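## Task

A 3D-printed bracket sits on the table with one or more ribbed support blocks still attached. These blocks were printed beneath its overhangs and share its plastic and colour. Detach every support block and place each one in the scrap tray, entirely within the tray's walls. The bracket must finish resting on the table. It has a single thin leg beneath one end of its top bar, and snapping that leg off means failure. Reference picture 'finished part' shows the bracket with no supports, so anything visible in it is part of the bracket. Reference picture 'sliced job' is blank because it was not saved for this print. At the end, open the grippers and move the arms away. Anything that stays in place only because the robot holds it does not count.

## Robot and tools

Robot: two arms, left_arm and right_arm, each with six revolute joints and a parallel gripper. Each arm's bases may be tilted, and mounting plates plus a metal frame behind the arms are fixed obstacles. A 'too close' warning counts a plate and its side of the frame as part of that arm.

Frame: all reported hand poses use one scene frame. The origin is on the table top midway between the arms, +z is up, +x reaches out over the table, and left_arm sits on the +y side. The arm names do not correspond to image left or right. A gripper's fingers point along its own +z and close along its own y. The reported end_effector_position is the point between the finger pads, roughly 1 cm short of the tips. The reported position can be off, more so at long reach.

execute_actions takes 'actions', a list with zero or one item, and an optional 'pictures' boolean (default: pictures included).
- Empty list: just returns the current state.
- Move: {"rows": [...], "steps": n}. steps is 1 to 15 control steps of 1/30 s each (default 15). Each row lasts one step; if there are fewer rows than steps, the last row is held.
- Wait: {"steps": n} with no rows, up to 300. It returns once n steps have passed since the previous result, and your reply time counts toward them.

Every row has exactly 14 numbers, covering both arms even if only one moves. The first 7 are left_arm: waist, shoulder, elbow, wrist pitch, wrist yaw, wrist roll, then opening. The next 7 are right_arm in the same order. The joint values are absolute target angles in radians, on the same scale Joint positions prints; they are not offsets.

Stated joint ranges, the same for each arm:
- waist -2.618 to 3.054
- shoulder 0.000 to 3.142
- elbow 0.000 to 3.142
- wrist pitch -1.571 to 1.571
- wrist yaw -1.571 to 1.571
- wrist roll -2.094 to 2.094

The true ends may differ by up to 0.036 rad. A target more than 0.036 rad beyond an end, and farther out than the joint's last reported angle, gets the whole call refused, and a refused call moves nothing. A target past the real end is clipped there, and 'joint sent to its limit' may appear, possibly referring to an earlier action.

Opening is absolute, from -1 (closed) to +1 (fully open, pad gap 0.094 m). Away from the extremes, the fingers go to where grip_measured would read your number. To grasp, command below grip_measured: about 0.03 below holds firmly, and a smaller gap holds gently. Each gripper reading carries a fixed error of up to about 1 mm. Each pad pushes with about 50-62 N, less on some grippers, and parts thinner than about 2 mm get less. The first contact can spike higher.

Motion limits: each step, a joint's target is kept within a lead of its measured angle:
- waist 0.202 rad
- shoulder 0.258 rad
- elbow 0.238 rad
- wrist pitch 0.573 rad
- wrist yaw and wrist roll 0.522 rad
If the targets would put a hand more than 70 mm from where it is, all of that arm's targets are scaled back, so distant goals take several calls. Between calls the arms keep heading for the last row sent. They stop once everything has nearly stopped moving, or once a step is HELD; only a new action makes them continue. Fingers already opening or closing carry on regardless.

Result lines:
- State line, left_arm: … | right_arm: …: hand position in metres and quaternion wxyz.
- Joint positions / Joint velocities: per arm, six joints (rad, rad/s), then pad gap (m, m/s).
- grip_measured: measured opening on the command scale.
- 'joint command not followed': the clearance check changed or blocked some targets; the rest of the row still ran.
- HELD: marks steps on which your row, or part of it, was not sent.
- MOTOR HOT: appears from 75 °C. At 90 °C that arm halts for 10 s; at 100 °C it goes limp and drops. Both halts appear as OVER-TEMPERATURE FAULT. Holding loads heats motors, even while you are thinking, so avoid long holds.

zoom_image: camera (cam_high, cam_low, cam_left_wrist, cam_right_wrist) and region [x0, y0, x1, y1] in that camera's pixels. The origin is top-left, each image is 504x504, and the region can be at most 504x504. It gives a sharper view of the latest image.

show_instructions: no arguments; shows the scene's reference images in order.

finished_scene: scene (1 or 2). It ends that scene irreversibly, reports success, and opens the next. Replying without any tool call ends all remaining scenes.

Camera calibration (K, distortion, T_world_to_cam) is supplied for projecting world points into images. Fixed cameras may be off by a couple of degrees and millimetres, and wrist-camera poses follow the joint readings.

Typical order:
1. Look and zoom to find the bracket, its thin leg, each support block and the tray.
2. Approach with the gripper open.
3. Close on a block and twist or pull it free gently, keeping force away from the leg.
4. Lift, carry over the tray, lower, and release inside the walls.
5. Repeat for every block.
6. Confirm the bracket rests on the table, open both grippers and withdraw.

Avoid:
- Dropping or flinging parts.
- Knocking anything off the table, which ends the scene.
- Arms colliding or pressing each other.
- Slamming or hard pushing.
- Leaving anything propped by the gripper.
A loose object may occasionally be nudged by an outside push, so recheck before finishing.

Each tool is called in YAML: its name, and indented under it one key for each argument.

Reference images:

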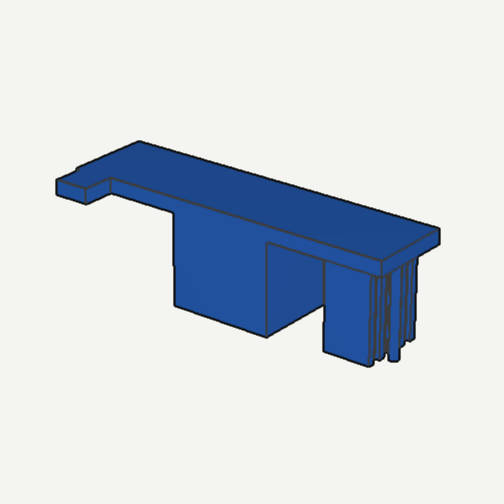

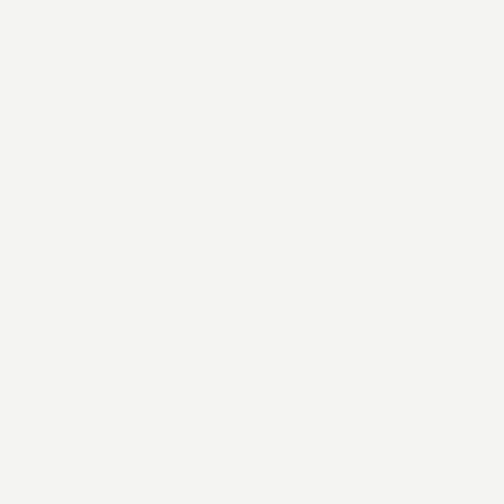

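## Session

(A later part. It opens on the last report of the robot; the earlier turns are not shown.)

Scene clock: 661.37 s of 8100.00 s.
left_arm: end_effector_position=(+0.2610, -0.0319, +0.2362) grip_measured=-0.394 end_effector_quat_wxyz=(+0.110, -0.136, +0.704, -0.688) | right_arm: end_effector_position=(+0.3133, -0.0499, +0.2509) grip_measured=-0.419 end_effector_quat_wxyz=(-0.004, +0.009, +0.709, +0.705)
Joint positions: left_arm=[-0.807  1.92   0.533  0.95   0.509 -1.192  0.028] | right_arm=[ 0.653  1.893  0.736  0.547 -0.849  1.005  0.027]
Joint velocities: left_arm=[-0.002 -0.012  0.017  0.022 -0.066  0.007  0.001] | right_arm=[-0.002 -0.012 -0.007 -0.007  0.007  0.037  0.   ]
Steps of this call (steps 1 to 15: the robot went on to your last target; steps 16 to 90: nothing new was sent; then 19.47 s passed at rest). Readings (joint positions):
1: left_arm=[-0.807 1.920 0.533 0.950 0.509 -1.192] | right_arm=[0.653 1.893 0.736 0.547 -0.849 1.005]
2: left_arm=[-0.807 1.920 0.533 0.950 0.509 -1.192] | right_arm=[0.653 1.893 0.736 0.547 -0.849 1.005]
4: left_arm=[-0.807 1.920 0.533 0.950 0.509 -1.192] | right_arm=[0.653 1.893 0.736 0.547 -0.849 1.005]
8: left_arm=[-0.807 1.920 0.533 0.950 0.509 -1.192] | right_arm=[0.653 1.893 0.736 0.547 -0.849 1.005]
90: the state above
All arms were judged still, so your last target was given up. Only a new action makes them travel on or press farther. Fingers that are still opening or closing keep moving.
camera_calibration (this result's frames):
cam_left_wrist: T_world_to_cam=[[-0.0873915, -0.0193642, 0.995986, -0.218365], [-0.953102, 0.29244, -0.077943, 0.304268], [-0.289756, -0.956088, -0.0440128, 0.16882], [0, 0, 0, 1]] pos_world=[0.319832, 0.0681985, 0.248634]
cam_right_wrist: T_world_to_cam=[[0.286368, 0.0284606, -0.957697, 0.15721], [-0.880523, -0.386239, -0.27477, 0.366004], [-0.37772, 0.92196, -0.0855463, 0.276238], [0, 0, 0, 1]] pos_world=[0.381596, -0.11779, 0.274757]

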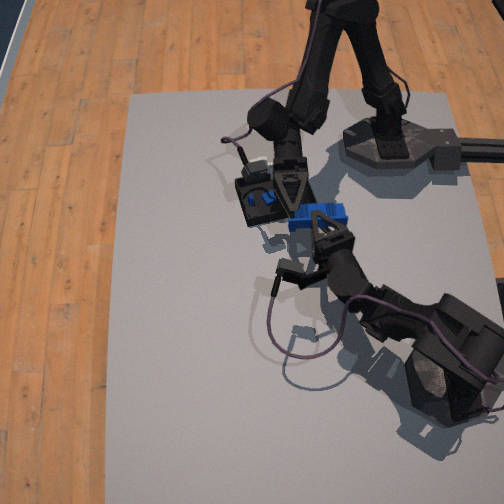

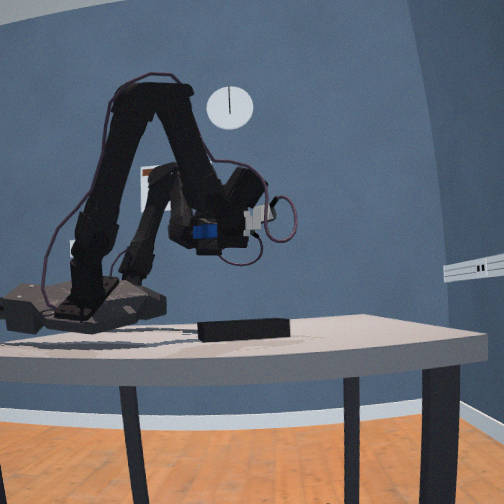

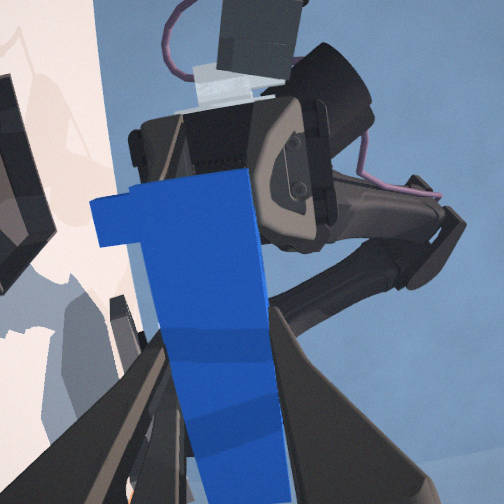

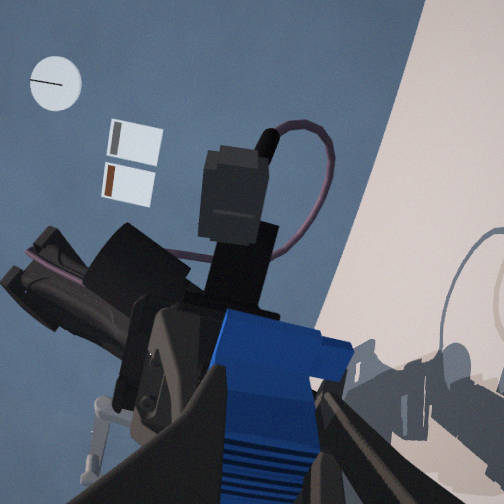

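execute_actions:
  actions:
    - {"rows":[[-0.81,1.89,0.525,0.985,0.53,-1.183,-0.45,0.655,1.9,0.75,0.545,-0.852,1.005,-0.46],[-0.81,1.89,0.525,0.995,0.535,-1.186,-0.45,0.655,1.9,0.75,0.555,-0.858,1.01,-0.46],[-0.81,1.89,0.525,1.005,0.54,-1.189,-0.45,0.655,1.9,0.75,0.565,-0.864,1.015,-0.46],[-0.81,1.89,0.525,1.015,0.545,-1.192,-0.45,0.655,1.9,0.75,0.575,-0.87,1.02,-0.46],[-0.81,1.89,0.525,1.025,0.55,-1.195,-0.45,0.655,1.9,0.75,0.585,-0.876,1.025,-0.46],[-0.81,1.89,0.525,1.035,0.555,-1.198,-0.45,0.655,1.9,0.75,0.595,-0.882,1.03,-0.46],[-0.81,1.89,0.525,1.045,0.56,-1.201,-0.45,0.655,1.9,0.75,0.605,-0.888,1.035,-0.46],[-0.81,1.89,0.525,1.055,0.565,-1.204,-0.45,0.655,1.9,0.75,0.615,-0.894,1.04,-0.46],[-0.81,1.89,0.525,1.065,0.57,-1.207,-0.45,0.655,1.9,0.75,0.625,-0.9,1.045,-0.46],[-0.81,1.89,0.525,1.07,0.575,-1.21,-0.45,0.655,1.9,0.75,0.635,-0.905,1.05,-0.46]],"steps":15}

Scene clock: 667.97 s of 8100.00 s.
left_arm: end_effector_position=(+0.2623, -0.0315, +0.2455) grip_measured=-0.394 end_effector_quat_wxyz=(+0.116, -0.131, +0.691, -0.701) | right_arm: end_effector_position=(+0.3145, -0.0500, +0.2604) grip_measured=-0.419 end_effector_quat_wxyz=(-0.003, +0.006, +0.695, +0.719)
Joint positions: left_arm=[-0.807  1.92   0.533  0.99   0.523 -1.203  0.028] | right_arm=[ 0.653  1.893  0.736  0.593 -0.872  1.033  0.027]
Joint velocities: left_arm=[ 0.002 -0.007 -0.017  0.081 -0.022  0.007  0.   ] | right_arm=[-0.012  0.007  0.002 -0.051 -0.081 -0.022 -0.   ]
Steps of this call (steps 1 to 90: nothing new was sent; then 3.10 s passed at rest; steps 91 to 105: all 15 steps of this action). Readings (joint positions):
91: left_arm=[-0.807 1.920 0.533 0.951 0.509 -1.192] | right_arm=[0.653 1.893 0.736 0.547 -0.849 1.005]
92: left_arm=[-0.807 1.920 0.533 0.952 0.510 -1.192] | right_arm=[0.653 1.893 0.736 0.547 -0.849 1.005]
94: left_arm=[-0.807 1.920 0.533 0.956 0.511 -1.194] | right_arm=[0.653 1.893 0.736 0.552 -0.852 1.008]
98: left_arm=[-0.807 1.920 0.533 0.973 0.516 -1.199] | right_arm=[0.653 1.893 0.736 0.571 -0.862 1.019]
105: the state above
camera_calibration (this result's frames):
cam_left_wrist: T_world_to_cam=[[-0.108306, 0.0125728, 0.994038, -0.22051], [-0.951417, 0.288599, -0.107313, 0.312712], [-0.288228, -0.957367, -0.0192952, 0.163414], [0, 0, 0, 1]] pos_world=[0.320737, 0.068971, 0.255906]
cam_right_wrist: T_world_to_cam=[[0.293225, 0.0657627, -0.953779, 0.164707], [-0.8772, -0.378214, -0.29576, 0.374433], [-0.380183, 0.923379, -0.053215, 0.270045], [0, 0, 0, 1]] pos_world=[0.382823, -0.118569, 0.282207]

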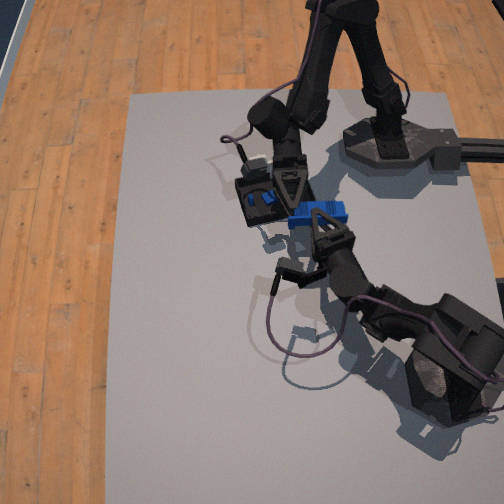

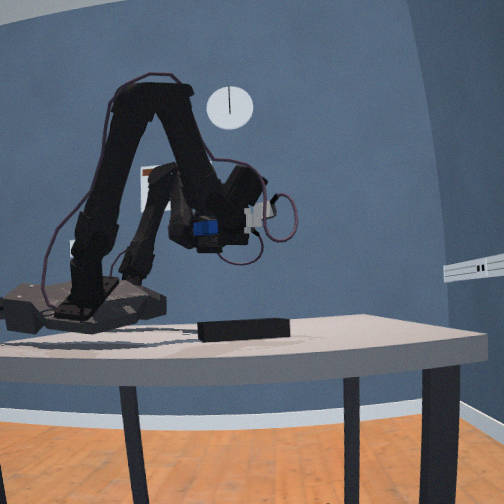

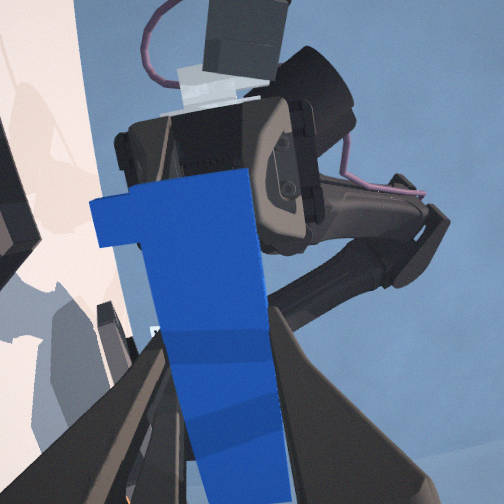

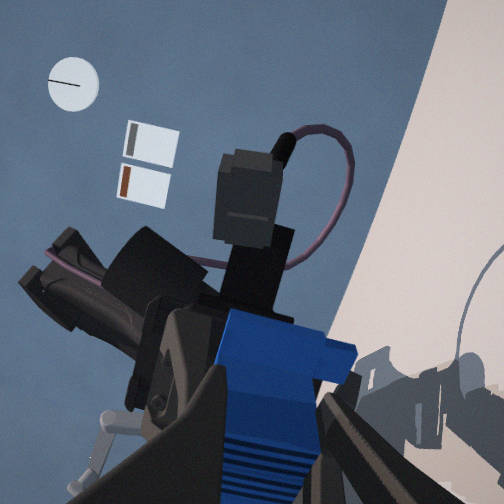

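execute_actions:
  actions:
    - {"rows":[[-0.81,1.89,0.525,1.07,0.575,-1.21,-0.45,0.655,1.9,0.75,0.645,-0.91,1.055,-0.46],[-0.81,1.89,0.525,1.075,0.578,-1.212,-0.45,0.655,1.9,0.75,0.655,-0.916,1.06,-0.46],[-0.81,1.89,0.525,1.08,0.581,-1.214,-0.45,0.655,1.9,0.75,0.665,-0.922,1.065,-0.46],[-0.81,1.89,0.525,1.085,0.584,-1.216,-0.45,0.655,1.9,0.75,0.675,-0.928,1.07,-0.46],[-0.81,1.89,0.525,1.09,0.587,-1.218,-0.45,0.655,1.9,0.75,0.685,-0.934,1.075,-0.46],[-0.81,1.89,0.525,1.095,0.59,-1.22,-0.45,0.655,1.9,0.75,0.695,-0.94,1.08,-0.46],[-0.81,1.89,0.525,1.10,0.593,-1.222,-0.45,0.655,1.9,0.75,0.705,-0.946,1.085,-0.46]],"steps":14}

Scene clock: 672.93 s of 8100.00 s.
left_arm: end_effector_position=(+0.2623, -0.0306, +0.2642) grip_measured=-0.394 end_effector_quat_wxyz=(+0.125, -0.115, +0.666, -0.726) | right_arm: end_effector_position=(+0.3149, -0.0512, +0.2790) grip_measured=-0.419 end_effector_quat_wxyz=(+0.001, -0.009, +0.669, +0.744)
Joint positions: left_arm=[-0.807  1.92   0.533  1.069  0.559 -1.221  0.028] | right_arm=[ 0.653  1.893  0.736  0.684 -0.922  1.079  0.027]
Joint velocities: left_arm=[-0.002 -0.002 -0.002  0.11  -0.066 -0.066  0.   ] | right_arm=[ 0.007 -0.002 -0.007  0.066 -0.051  0.11  -0.001]
Steps of this call (steps 1 to 15: the robot went on to your last target; steps 16 to 90: nothing new was sent; then 1.50 s passed at rest; steps 91 to 104: all 14 steps of this action). Readings (joint positions):
91: left_arm=[-0.807 1.920 0.533 0.992 0.523 -1.204] | right_arm=[0.653 1.893 0.736 0.595 -0.873 1.036]
92: left_arm=[-0.807 1.920 0.533 0.993 0.523 -1.205] | right_arm=[0.653 1.893 0.736 0.597 -0.874 1.037]
94: left_arm=[-0.807 1.920 0.533 0.998 0.526 -1.206] | right_arm=[0.653 1.893 0.736 0.604 -0.878 1.041]
98: left_arm=[-0.807 1.920 0.533 1.036 0.543 -1.215] | right_arm=[0.653 1.893 0.736 0.646 -0.901 1.062]
104: the state above
camera_calibration (this result's frames):
cam_left_wrist: T_world_to_cam=[[-0.154823, 0.076651, 0.984964, -0.222508], [-0.942466, 0.287544, -0.17052, 0.328797], [-0.296291, -0.954695, 0.0277225, 0.154465], [0, 0, 0, 1]] pos_world=[0.321197, 0.0699792, 0.270947]
cam_right_wrist: T_world_to_cam=[[0.316415, 0.13971, -0.938277, 0.174523], [-0.863825, -0.366323, -0.345853, 0.390206], [-0.392031, 0.91994, 0.00477463, 0.259725], [0, 0, 0, 1]] pos_world=[0.383668, -0.120372, 0.297465]

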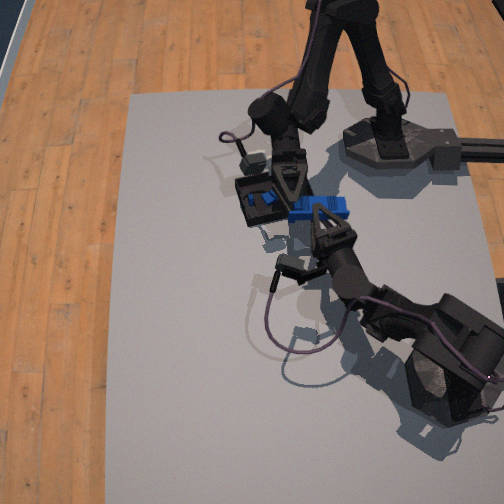

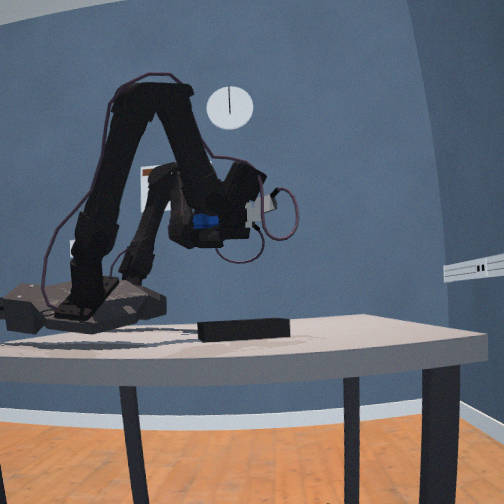

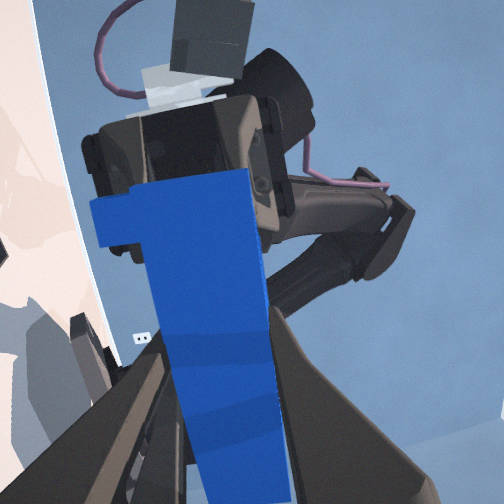

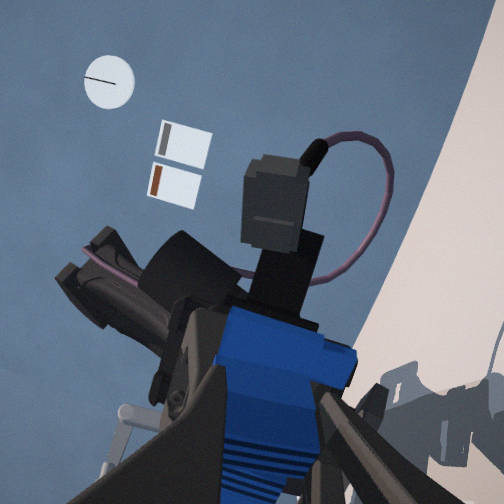

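execute_actions:
  actions:
    - {"rows":[[-0.81,1.89,0.525,1.09,0.585,-1.22,-0.43,0.64,1.875,0.745,0.69,-0.94,1.08,-0.455],[-0.81,1.89,0.525,1.09,0.585,-1.22,-0.43,0.63,1.865,0.742,0.68,-0.944,1.07,-0.455],[-0.81,1.89,0.525,1.09,0.585,-1.22,-0.43,0.62,1.855,0.739,0.67,-0.948,1.06,-0.455],[-0.81,1.89,0.525,1.09,0.585,-1.22,-0.43,0.61,1.845,0.736,0.655,-0.952,1.05,-0.455],[-0.81,1.89,0.525,1.08,0.58,-1.22,-0.43,0.60,1.835,0.733,0.64,-0.956,1.04,-0.455],[-0.81,1.89,0.525,1.07,0.575,-1.215,-0.43,0.59,1.825,0.73,0.625,-0.96,1.03,-0.455],[-0.81,1.89,0.525,1.06,0.57,-1.21,-0.43,0.575,1.81,0.725,0.605,-0.965,1.015,-0.455],[-0.81,1.89,0.525,1.05,0.565,-1.205,-0.43,0.56,1.795,0.72,0.585,-0.97,1.0,-0.455],[-0.81,1.89,0.525,1.04,0.56,-1.2,-0.43,0.545,1.78,0.715,0.56,-0.975,0.985,-0.455],[-0.81,1.89,0.525,1.03,0.555,-1.195,-0.43,0.53,1.77,0.71,0.53,-0.98,0.97,-0.455],[-0.81,1.89,0.525,1.015,0.545,-1.19,-0.43,0.515,1.76,0.705,0.50,-0.98,0.955,-0.455],[-0.81,1.89,0.525,1.0,0.535,-1.185,-0.43,0.50,1.75,0.70,0.46,-0.98,0.94,-0.455],[-0.81,1.89,0.525,0.985,0.525,-1.18,-0.43,0.485,1.745,0.70,0.42,-0.98,0.92,-0.455],[-0.81,1.89,0.525,0.97,0.515,-1.18,-0.43,0.47,1.74,0.70,0.38,-0.97,0.90,-0.455],[-0.81,1.89,0.525,0.96,0.51,-1.18,-0.43,0.46,1.74,0.70,0.34,-0.96,0.88,-0.455]],"steps":15}

zoom_image:
  camera: "cam_high"
  region: [220,150,360,250]

Scene clock: 683.73 s of 8100.00 s.
left_arm: end_effector_position=(+0.2619, -0.0315, +0.2510) grip_measured=-0.394 end_effector_quat_wxyz=(+0.118, -0.125, +0.684, -0.709) | right_arm: end_effector_position=(+0.3525, -0.1103, +0.2782) grip_measured=-0.419 end_effector_quat_wxyz=(+0.051, +0.027, +0.679, +0.732)
Joint positions: left_arm=[-0.807  1.92   0.533  1.013  0.536 -1.207  0.028] | right_arm=[ 0.484  1.753  0.725  0.503 -0.952  0.963  0.027]
Joint velocities: left_arm=[-0.012  0.002 -0.012 -0.374 -0.198  0.007 -0.001] | right_arm=[-0.408 -0.125 -0.042 -0.857 -0.022 -0.505  0.   ]
Steps of this call (steps 1 to 30: the robot went on to your last target; steps 31 to 90: nothing new was sent; then 7.30 s passed at rest; steps 91 to 105: all 15 steps of this action). Readings (joint positions):
91: left_arm=[-0.807 1.920 0.533 1.078 0.564 -1.223] | right_arm=[0.652 1.893 0.736 0.695 -0.929 1.085]
92: left_arm=[-0.807 1.920 0.533 1.078 0.565 -1.223] | right_arm=[0.649 1.892 0.736 0.694 -0.929 1.085]
94: left_arm=[-0.807 1.920 0.533 1.078 0.566 -1.223] | right_arm=[0.637 1.883 0.736 0.685 -0.930 1.080]
98: left_arm=[-0.807 1.920 0.533 1.073 0.566 -1.223] | right_arm=[0.591 1.839 0.736 0.649 -0.937 1.054]
105: the state above
camera_calibration (this result's frames):
cam_left_wrist: T_world_to_cam=[[-0.122859, 0.0318332, 0.991914, -0.221054], [-0.948233, 0.291167, -0.126793, 0.317105], [-0.292849, -0.956142, -0.00558706, 0.161217], [0, 0, 0, 1]] pos_world=[0.320743, 0.0688525, 0.260373]
cam_right_wrist: T_world_to_cam=[[0.342247, 0.0708815, -0.936933, 0.153105], [-0.897664, -0.269945, -0.348324, 0.423971], [-0.27761, 0.960263, -0.0287599, 0.302181], [0, 0, 0, 1]] pos_world=[0.412072, -0.186577, 0.29982]

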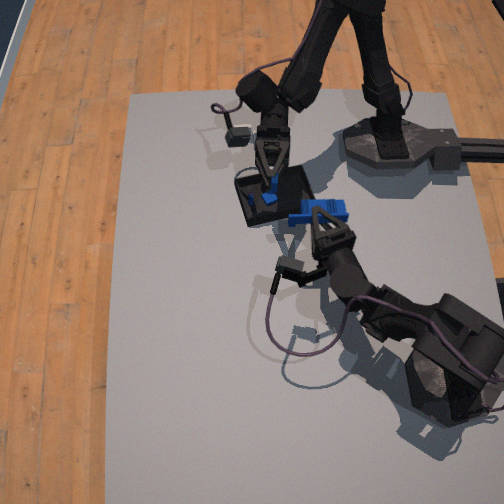

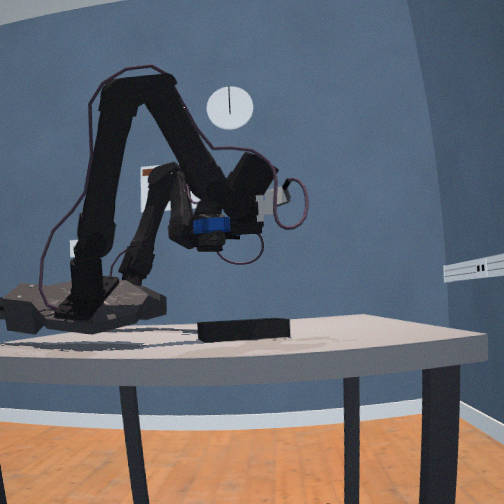

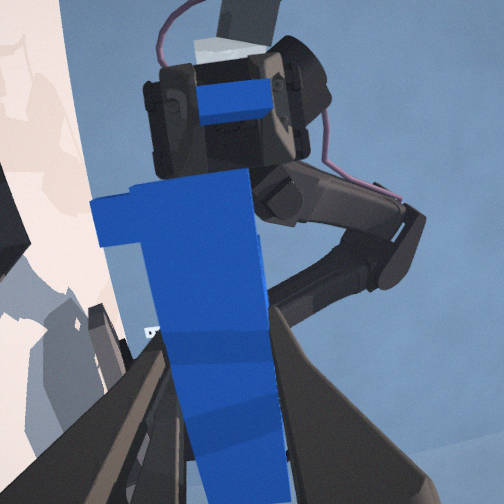

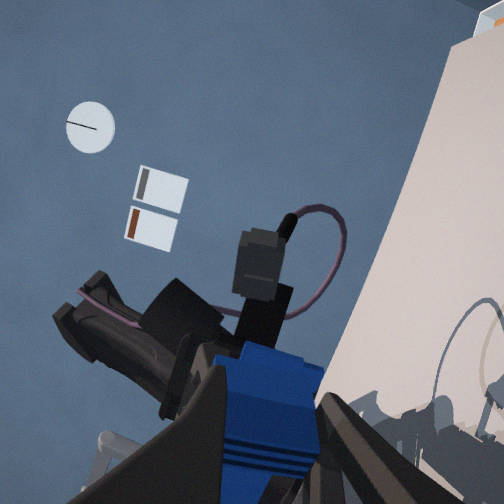

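Region (220, 150, 360, 250) of cam_high's 504x504 image, scaled by 3.600, with more detail than that image has; it fills the top 360 rows of this view, and the rest is white.

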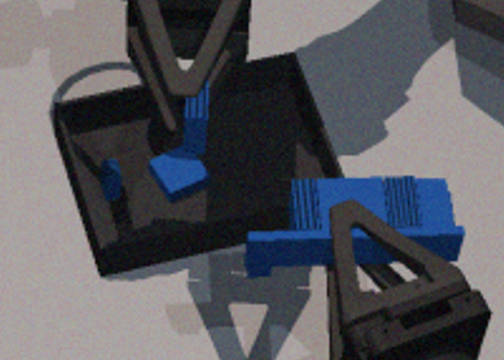

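execute_actions:
  actions:
    - {"rows":[[-0.81,1.89,0.525,0.96,0.51,-1.18,-0.43,0.455,1.74,0.71,0.31,-0.93,0.87,-0.455],[-0.81,1.89,0.525,0.96,0.51,-1.18,-0.43,0.45,1.745,0.72,0.27,-0.89,0.85,-0.455],[-0.81,1.89,0.525,0.96,0.51,-1.18,-0.43,0.45,1.75,0.735,0.22,-0.84,0.83,-0.455],[-0.81,1.89,0.525,0.96,0.51,-1.18,-0.43,0.45,1.755,0.75,0.16,-0.78,0.80,-0.455],[-0.81,1.89,0.525,0.96,0.51,-1.18,-0.43,0.45,1.76,0.765,0.10,-0.71,0.77,-0.455],[-0.81,1.89,0.525,0.96,0.51,-1.18,-0.43,0.45,1.765,0.78,0.04,-0.64,0.74,-0.455],[-0.81,1.89,0.525,0.96,0.51,-1.18,-0.43,0.45,1.77,0.795,-0.02,-0.57,0.71,-0.455],[-0.81,1.89,0.525,0.96,0.51,-1.18,-0.43,0.455,1.775,0.81,-0.08,-0.50,0.68,-0.455],[-0.81,1.89,0.525,0.96,0.51,-1.18,-0.43,0.46,1.78,0.825,-0.14,-0.43,0.65,-0.455],[-0.81,1.89,0.525,0.96,0.51,-1.18,-0.43,0.47,1.785,0.84,-0.20,-0.36,0.62,-0.455],[-0.81,1.89,0.525,0.96,0.51,-1.18,-0.43,0.48,1.79,0.85,-0.26,-0.29,0.59,-0.455],[-0.81,1.89,0.525,0.96,0.51,-1.18,-0.43,0.495,1.795,0.86,-0.32,-0.22,0.56,-0.455],[-0.81,1.89,0.525,0.96,0.51,-1.18,-0.43,0.51,1.80,0.87,-0.38,-0.15,0.53,-0.455],[-0.81,1.89,0.525,0.96,0.51,-1.18,-0.43,0.525,1.805,0.88,-0.44,-0.08,0.50,-0.455],[-0.81,1.89,0.525,0.96,0.51,-1.18,-0.43,0.54,1.81,0.885,-0.50,-0.01,0.48,-0.455]],"steps":15}
  pictures: false

execute_actions:
  actions:
    - {"rows":[[-0.81,1.89,0.525,0.96,0.51,-1.18,-0.43,0.555,1.815,0.89,-0.54,0.05,0.46,-0.455],[-0.81,1.89,0.525,0.96,0.51,-1.18,-0.43,0.57,1.82,0.895,-0.58,0.11,0.44,-0.455],[-0.81,1.89,0.525,0.96,0.51,-1.18,-0.43,0.585,1.825,0.9,-0.62,0.17,0.42,-0.455],[-0.81,1.89,0.525,0.96,0.51,-1.18,-0.43,0.6,1.83,0.9,-0.66,0.23,0.40,-0.455],[-0.81,1.89,0.525,0.96,0.51,-1.18,-0.43,0.61,1.835,0.9,-0.69,0.28,0.385,-0.455],[-0.81,1.89,0.525,0.96,0.51,-1.18,-0.43,0.62,1.84,0.9,-0.715,0.33,0.37,-0.455],[-0.81,1.89,0.525,0.96,0.51,-1.18,-0.43,0.628,1.845,0.9,-0.735,0.37,0.36,-0.455],[-0.81,1.89,0.525,0.96,0.51,-1.18,-0.43,0.634,1.85,0.9,-0.745,0.39,0.355,-0.455]],"steps":15}

Scene clock: 702.60 s of 8100.00 s.
left_arm: end_effector_position=(+0.2622, -0.0315, +0.2390) grip_measured=-0.394 end_effector_quat_wxyz=(+0.113, -0.137, +0.700, -0.692) | right_arm: end_effector_position=(+0.3496, -0.1541, +0.1314) grip_measured=-0.418 end_effector_quat_wxyz=(+0.045, +0.081, +0.912, +0.399)
Joint positions: left_arm=[-0.807  1.92   0.533  0.964  0.508 -1.198  0.028] | right_arm=[ 0.494  1.789  0.854 -0.231 -0.287  0.606  0.027]
Joint velocities: left_arm=[-0.012 -0.012 -0.002  0.007  0.007  0.007 -0.001] | right_arm=[ 0.422  0.144  0.232 -1.604  1.941 -0.74   0.   ]
Steps of this call (steps 1 to 30: the robot went on to your last target; steps 31 to 90: nothing new was sent; then 15.37 s passed at rest; steps 91 to 105: all 15 steps of this action). Readings (joint positions):
91: left_arm=[-0.807 1.920 0.533 0.964 0.508 -1.198] | right_arm=[0.459 1.750 0.715 0.354 -0.949 0.894]
92: left_arm=[-0.807 1.920 0.533 0.964 0.508 -1.198] | right_arm=[0.459 1.750 0.715 0.345 -0.940 0.889]
94: left_arm=[-0.807 1.920 0.533 0.964 0.508 -1.198] | right_arm=[0.459 1.750 0.717 0.302 -0.899 0.869]
98: left_arm=[-0.807 1.920 0.533 0.964 0.508 -1.198] | right_arm=[0.459 1.757 0.759 0.133 -0.725 0.792]
105: the state above

Scene clock: 703.10 s of 8100.00 s.
left_arm: end_effector_position=(+0.2623, -0.0315, +0.2390) grip_measured=-0.394 end_effector_quat_wxyz=(+0.113, -0.137, +0.700, -0.692) | right_arm: end_effector_position=(+0.2806, -0.2529, +0.0707) grip_measured=-0.418 end_effector_quat_wxyz=(+0.001, -0.103, +0.994, +0.020)
Joint positions: left_arm=[-0.807  1.92   0.533  0.964  0.508 -1.198  0.028] | right_arm=[ 0.622  1.844  0.874 -0.712  0.338  0.377  0.027]
Joint velocities: left_arm=[ 0.007  0.002 -0.007 -0.037 -0.037 -0.007 -0.001] | right_arm=[-0.002 -0.002 -0.007 -0.168  0.227 -0.095 -0.   ]
Steps of this call (steps 1 to 15: all 15 steps of this action). Readings (joint positions):
1: left_arm=[-0.807 1.920 0.533 0.964 0.508 -1.198] | right_arm=[0.510 1.794 0.861 -0.286 -0.222 0.580]
2: left_arm=[-0.807 1.920 0.533 0.964 0.508 -1.198] | right_arm=[0.527 1.800 0.865 -0.338 -0.159 0.556]
4: left_arm=[-0.807 1.920 0.533 0.964 0.508 -1.198] | right_arm=[0.561 1.812 0.872 -0.439 -0.036 0.508]
8: left_arm=[-0.807 1.920 0.533 0.964 0.508 -1.198] | right_arm=[0.611 1.834 0.874 -0.604 0.182 0.431]
15: the state above
camera_calibration (this result's frames):
cam_left_wrist: T_world_to_cam=[[-0.0913719, -0.0102949, 0.995764, -0.219569], [-0.954311, 0.286588, -0.0846052, 0.307294], [-0.284503, -0.957999, -0.0360106, 0.166335], [0, 0, 0, 1]] pos_world=[0.320515, 0.069022, 0.250627]
cam_right_wrist: T_world_to_cam=[[0.492431, -0.867333, -0.0724217, -0.347144], [-0.792915, -0.481374, 0.373584, 0.114785], [-0.358884, -0.12654, -0.924765, 0.224548], [0, 0, 0, 1]] pos_world=[0.342546, -0.217421, 0.139631]

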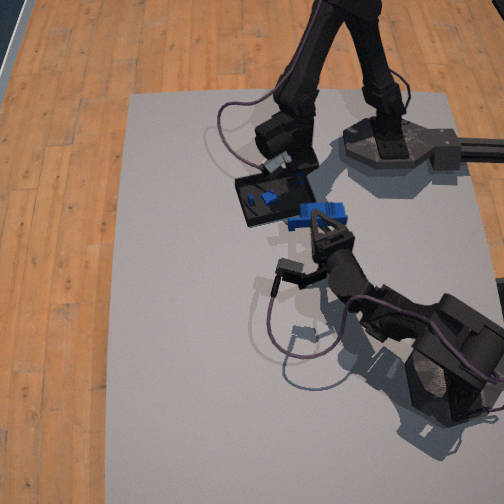

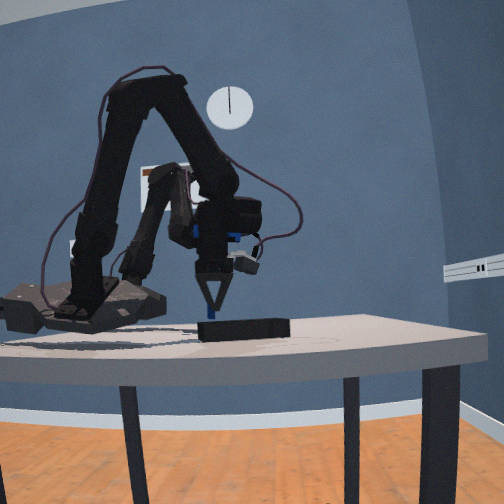

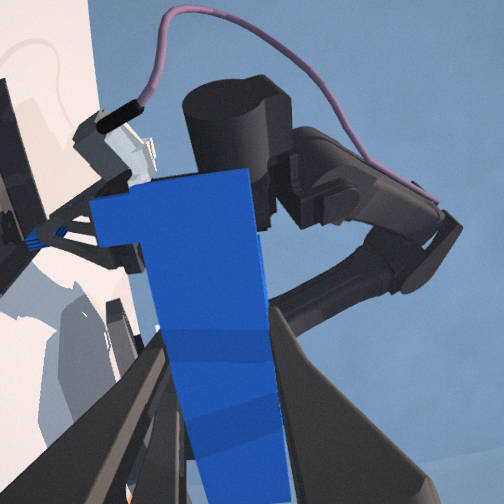

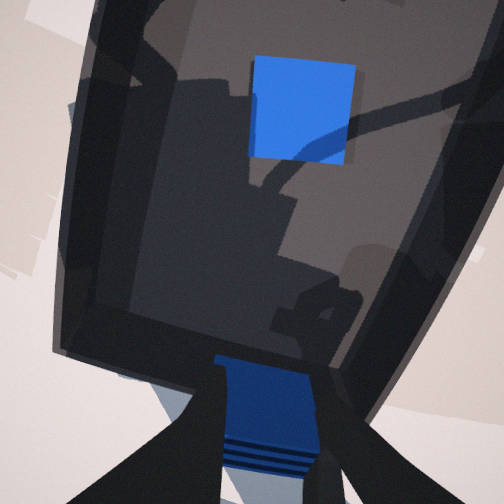

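execute_actions:
  actions:
    - {"rows":[[-0.81,1.89,0.525,0.96,0.51,-1.18,-0.43,0.634,1.855,0.91,-0.74,0.385,0.355,-0.455],[-0.81,1.89,0.525,0.96,0.51,-1.18,-0.43,0.634,1.862,0.92,-0.735,0.385,0.355,-0.455],[-0.81,1.89,0.525,0.96,0.51,-1.18,-0.43,0.634,1.87,0.93,-0.73,0.385,0.355,-0.455],[-0.81,1.89,0.525,0.96,0.51,-1.18,-0.43,0.634,1.88,0.94,-0.72,0.385,0.355,-0.455],[-0.81,1.89,0.525,0.96,0.51,-1.18,-0.43,0.634,1.89,0.942,-0.71,0.385,0.355,-0.455],[-0.81,1.89,0.525,0.96,0.51,-1.18,-0.43,0.634,1.90,0.942,-0.70,0.385,0.355,-0.455],[-0.81,1.89,0.525,0.96,0.51,-1.18,-0.43,0.634,1.91,0.942,-0.69,0.385,0.355,-0.455],[-0.81,1.89,0.525,0.96,0.51,-1.18,-0.43,0.634,1.92,0.942,-0.68,0.385,0.355,-0.455],[-0.81,1.89,0.525,0.96,0.51,-1.18,-0.43,0.634,1.93,0.942,-0.67,0.385,0.355,-0.455]],"steps":15}

Scene clock: 709.90 s of 8100.00 s.
left_arm: end_effector_position=(+0.2623, -0.0315, +0.2390) grip_measured=-0.394 end_effector_quat_wxyz=(+0.113, -0.137, +0.700, -0.692) | right_arm: end_effector_position=(+0.2934, -0.2480, +0.0607) grip_measured=-0.418 end_effector_quat_wxyz=(+0.005, -0.112, +0.994, +0.001)
Joint positions: left_arm=[-0.807  1.92   0.533  0.964  0.508 -1.198  0.028] | right_arm=[ 0.622  1.925  0.922 -0.691  0.377  0.363  0.027]
Joint velocities: left_arm=[-0.002  0.002 -0.022 -0.066 -0.081  0.007 -0.   ] | right_arm=[-0.002 -0.007 -0.012  0.081  0.007 -0.022 -0.001]
Steps of this call (steps 1 to 30: the robot went on to your last target; steps 31 to 90: nothing new was sent; then 3.30 s passed at rest; steps 91 to 105: all 15 steps of this action). Readings (joint positions):
91: left_arm=[-0.807 1.920 0.533 0.964 0.508 -1.198] | right_arm=[0.622 1.844 0.875 -0.734 0.377 0.363]
92: left_arm=[-0.807 1.920 0.533 0.964 0.508 -1.198] | right_arm=[0.622 1.846 0.879 -0.735 0.377 0.363]
94: left_arm=[-0.807 1.920 0.533 0.964 0.508 -1.198] | right_arm=[0.622 1.855 0.896 -0.736 0.377 0.363]
98: left_arm=[-0.807 1.920 0.533 0.964 0.508 -1.198] | right_arm=[0.622 1.888 0.922 -0.714 0.377 0.363]
105: the state above
camera_calibration (this result's frames):
cam_left_wrist: T_world_to_cam=[[-0.0917281, -0.0104264, 0.99573, -0.219471], [-0.954279, 0.286605, -0.0849085, 0.307359], [-0.284496, -0.957992, -0.0362394, 0.166389], [0, 0, 0, 1]] pos_world=[0.320511, 0.0690201, 0.250661]
cam_right_wrist: T_world_to_cam=[[0.508939, -0.860182, -0.0326909, -0.355383], [-0.788754, -0.481214, 0.382492, 0.12936], [-0.344744, -0.16888, -0.92338, 0.205766], [0, 0, 0, 1]] pos_world=[0.353838, -0.208695, 0.128904]

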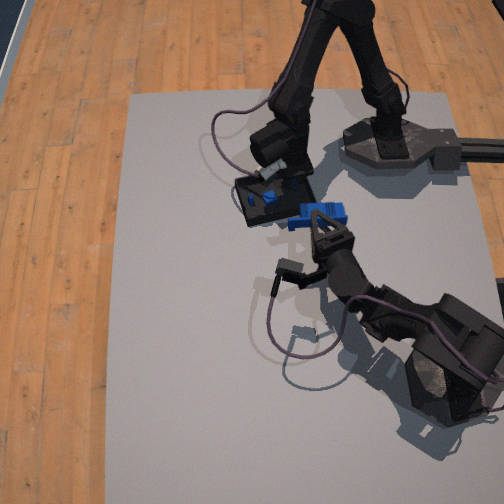

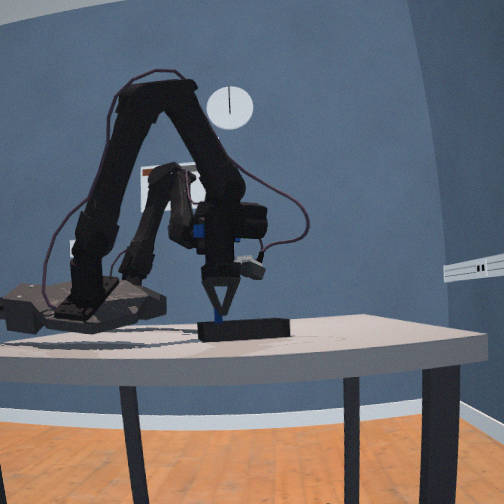

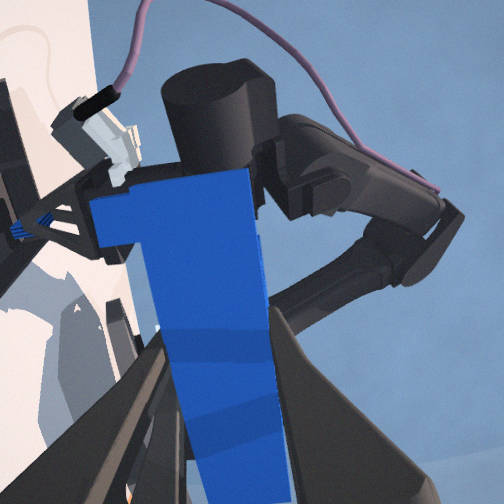

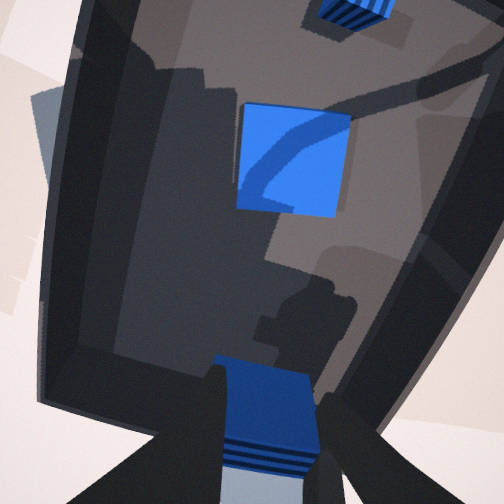

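execute_actions:
  actions:
    - {"rows":[[-0.81,1.89,0.525,0.96,0.51,-1.18,-0.43,0.634,1.94,0.94,-0.66,0.385,0.355,-0.455],[-0.81,1.89,0.525,0.96,0.51,-1.18,-0.43,0.634,1.95,0.94,-0.65,0.385,0.355,-0.455],[-0.81,1.89,0.525,0.96,0.51,-1.18,-0.43,0.634,1.96,0.94,-0.64,0.385,0.355,-0.455],[-0.81,1.89,0.525,0.96,0.51,-1.18,-0.43,0.634,1.97,0.94,-0.63,0.385,0.355,-0.455],[-0.81,1.89,0.525,0.96,0.51,-1.18,-0.43,0.634,1.98,0.94,-0.62,0.385,0.355,-0.455],[-0.81,1.89,0.525,0.96,0.51,-1.18,-0.43,0.634,1.99,0.94,-0.61,0.385,0.355,-0.455],[-0.81,1.89,0.525,0.96,0.51,-1.18,-0.43,0.634,1.998,0.94,-0.602,0.385,0.355,-0.455],[-0.81,1.89,0.525,0.96,0.51,-1.18,-0.43,0.634,2.005,0.94,-0.596,0.385,0.355,-0.455],[-0.81,1.89,0.525,0.96,0.51,-1.18,-0.43,0.634,2.011,0.94,-0.592,0.385,0.355,-0.455],[-0.81,1.89,0.525,0.96,0.51,-1.18,-0.43,0.634,2.016,0.94,-0.59,0.385,0.355,-0.455],[-0.81,1.89,0.525,0.96,0.51,-1.18,-0.43,0.634,2.02,0.94,-0.59,0.385,0.355,-0.455]],"steps":15}

Scene clock: 719.13 s of 8100.00 s.
left_arm: end_effector_position=(+0.2623, -0.0315, +0.2390) grip_measured=-0.394 end_effector_quat_wxyz=(+0.113, -0.137, +0.700, -0.692) | right_arm: end_effector_position=(+0.2939, -0.2374, +0.0389) grip_measured=-0.418 end_effector_quat_wxyz=(+0.001, -0.114, +0.993, -0.002)
Joint positions: left_arm=[-0.807  1.92   0.533  0.964  0.508 -1.198  0.028] | right_arm=[ 0.622  2.013  0.922 -0.613  0.377  0.363  0.027]
Joint velocities: left_arm=[-0.017  0.002  0.007  0.007  0.051 -0.007  0.001] | right_arm=[-0.007  0.022 -0.002  0.022  0.007 -0.051 -0.   ]
Steps of this call (steps 1 to 15: the robot went on to your last target; steps 16 to 90: nothing new was sent; then 5.73 s passed at rest; steps 91 to 105: all 15 steps of this action). Readings (joint positions):
91: left_arm=[-0.807 1.920 0.533 0.964 0.508 -1.198] | right_arm=[0.622 1.925 0.922 -0.684 0.377 0.363]
92: left_arm=[-0.807 1.920 0.533 0.964 0.508 -1.198] | right_arm=[0.622 1.927 0.922 -0.681 0.377 0.363]
94: left_arm=[-0.807 1.920 0.533 0.964 0.508 -1.198] | right_arm=[0.622 1.937 0.922 -0.670 0.377 0.363]
98: left_arm=[-0.807 1.920 0.533 0.964 0.508 -1.198] | right_arm=[0.622 1.980 0.922 -0.640 0.377 0.363]
105: the state above
camera_calibration (this result's frames):
cam_left_wrist: T_world_to_cam=[[-0.0917281, -0.0104264, 0.99573, -0.219471], [-0.954279, 0.286605, -0.0849085, 0.307359], [-0.284496, -0.957992, -0.0362394, 0.166389], [0, 0, 0, 1]] pos_world=[0.320511, 0.0690201, 0.250661]
cam_right_wrist: T_world_to_cam=[[0.511689, -0.858567, -0.0322009, -0.347676], [-0.784228, -0.482037, 0.390675, 0.141319], [-0.350942, -0.174651, -0.919965, 0.18795], [0, 0, 0, 1]] pos_world=[0.354688, -0.197556, 0.106503]

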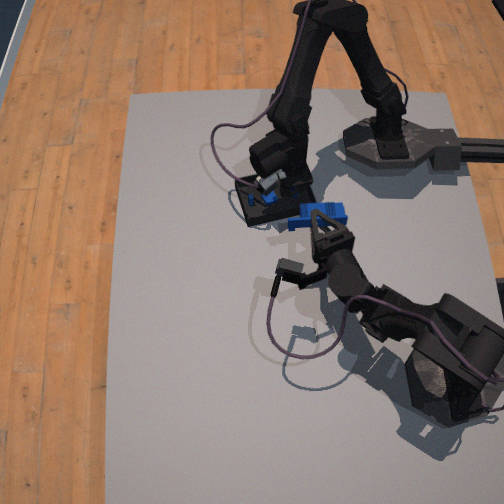

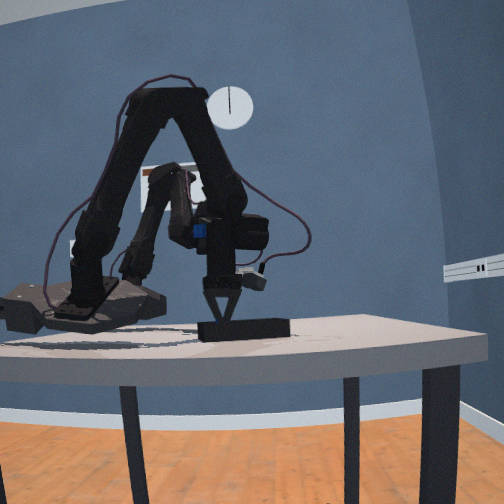

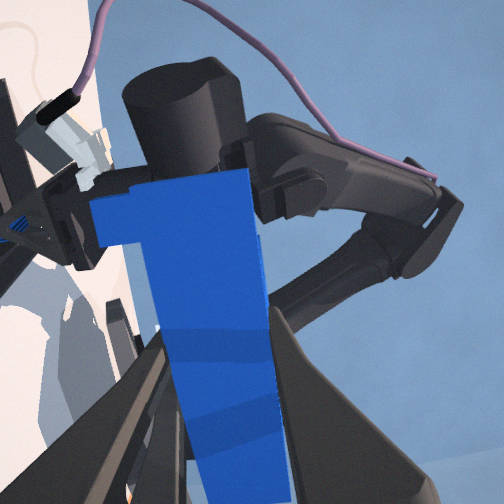

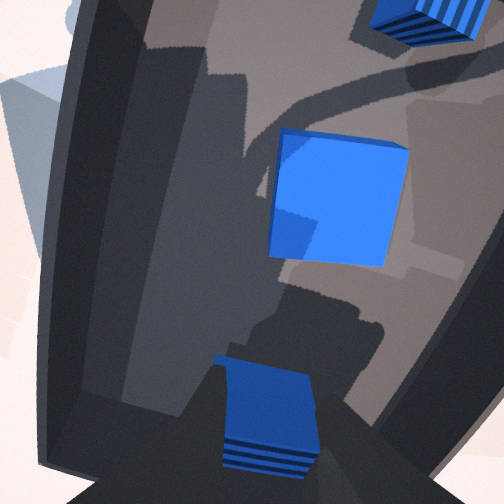

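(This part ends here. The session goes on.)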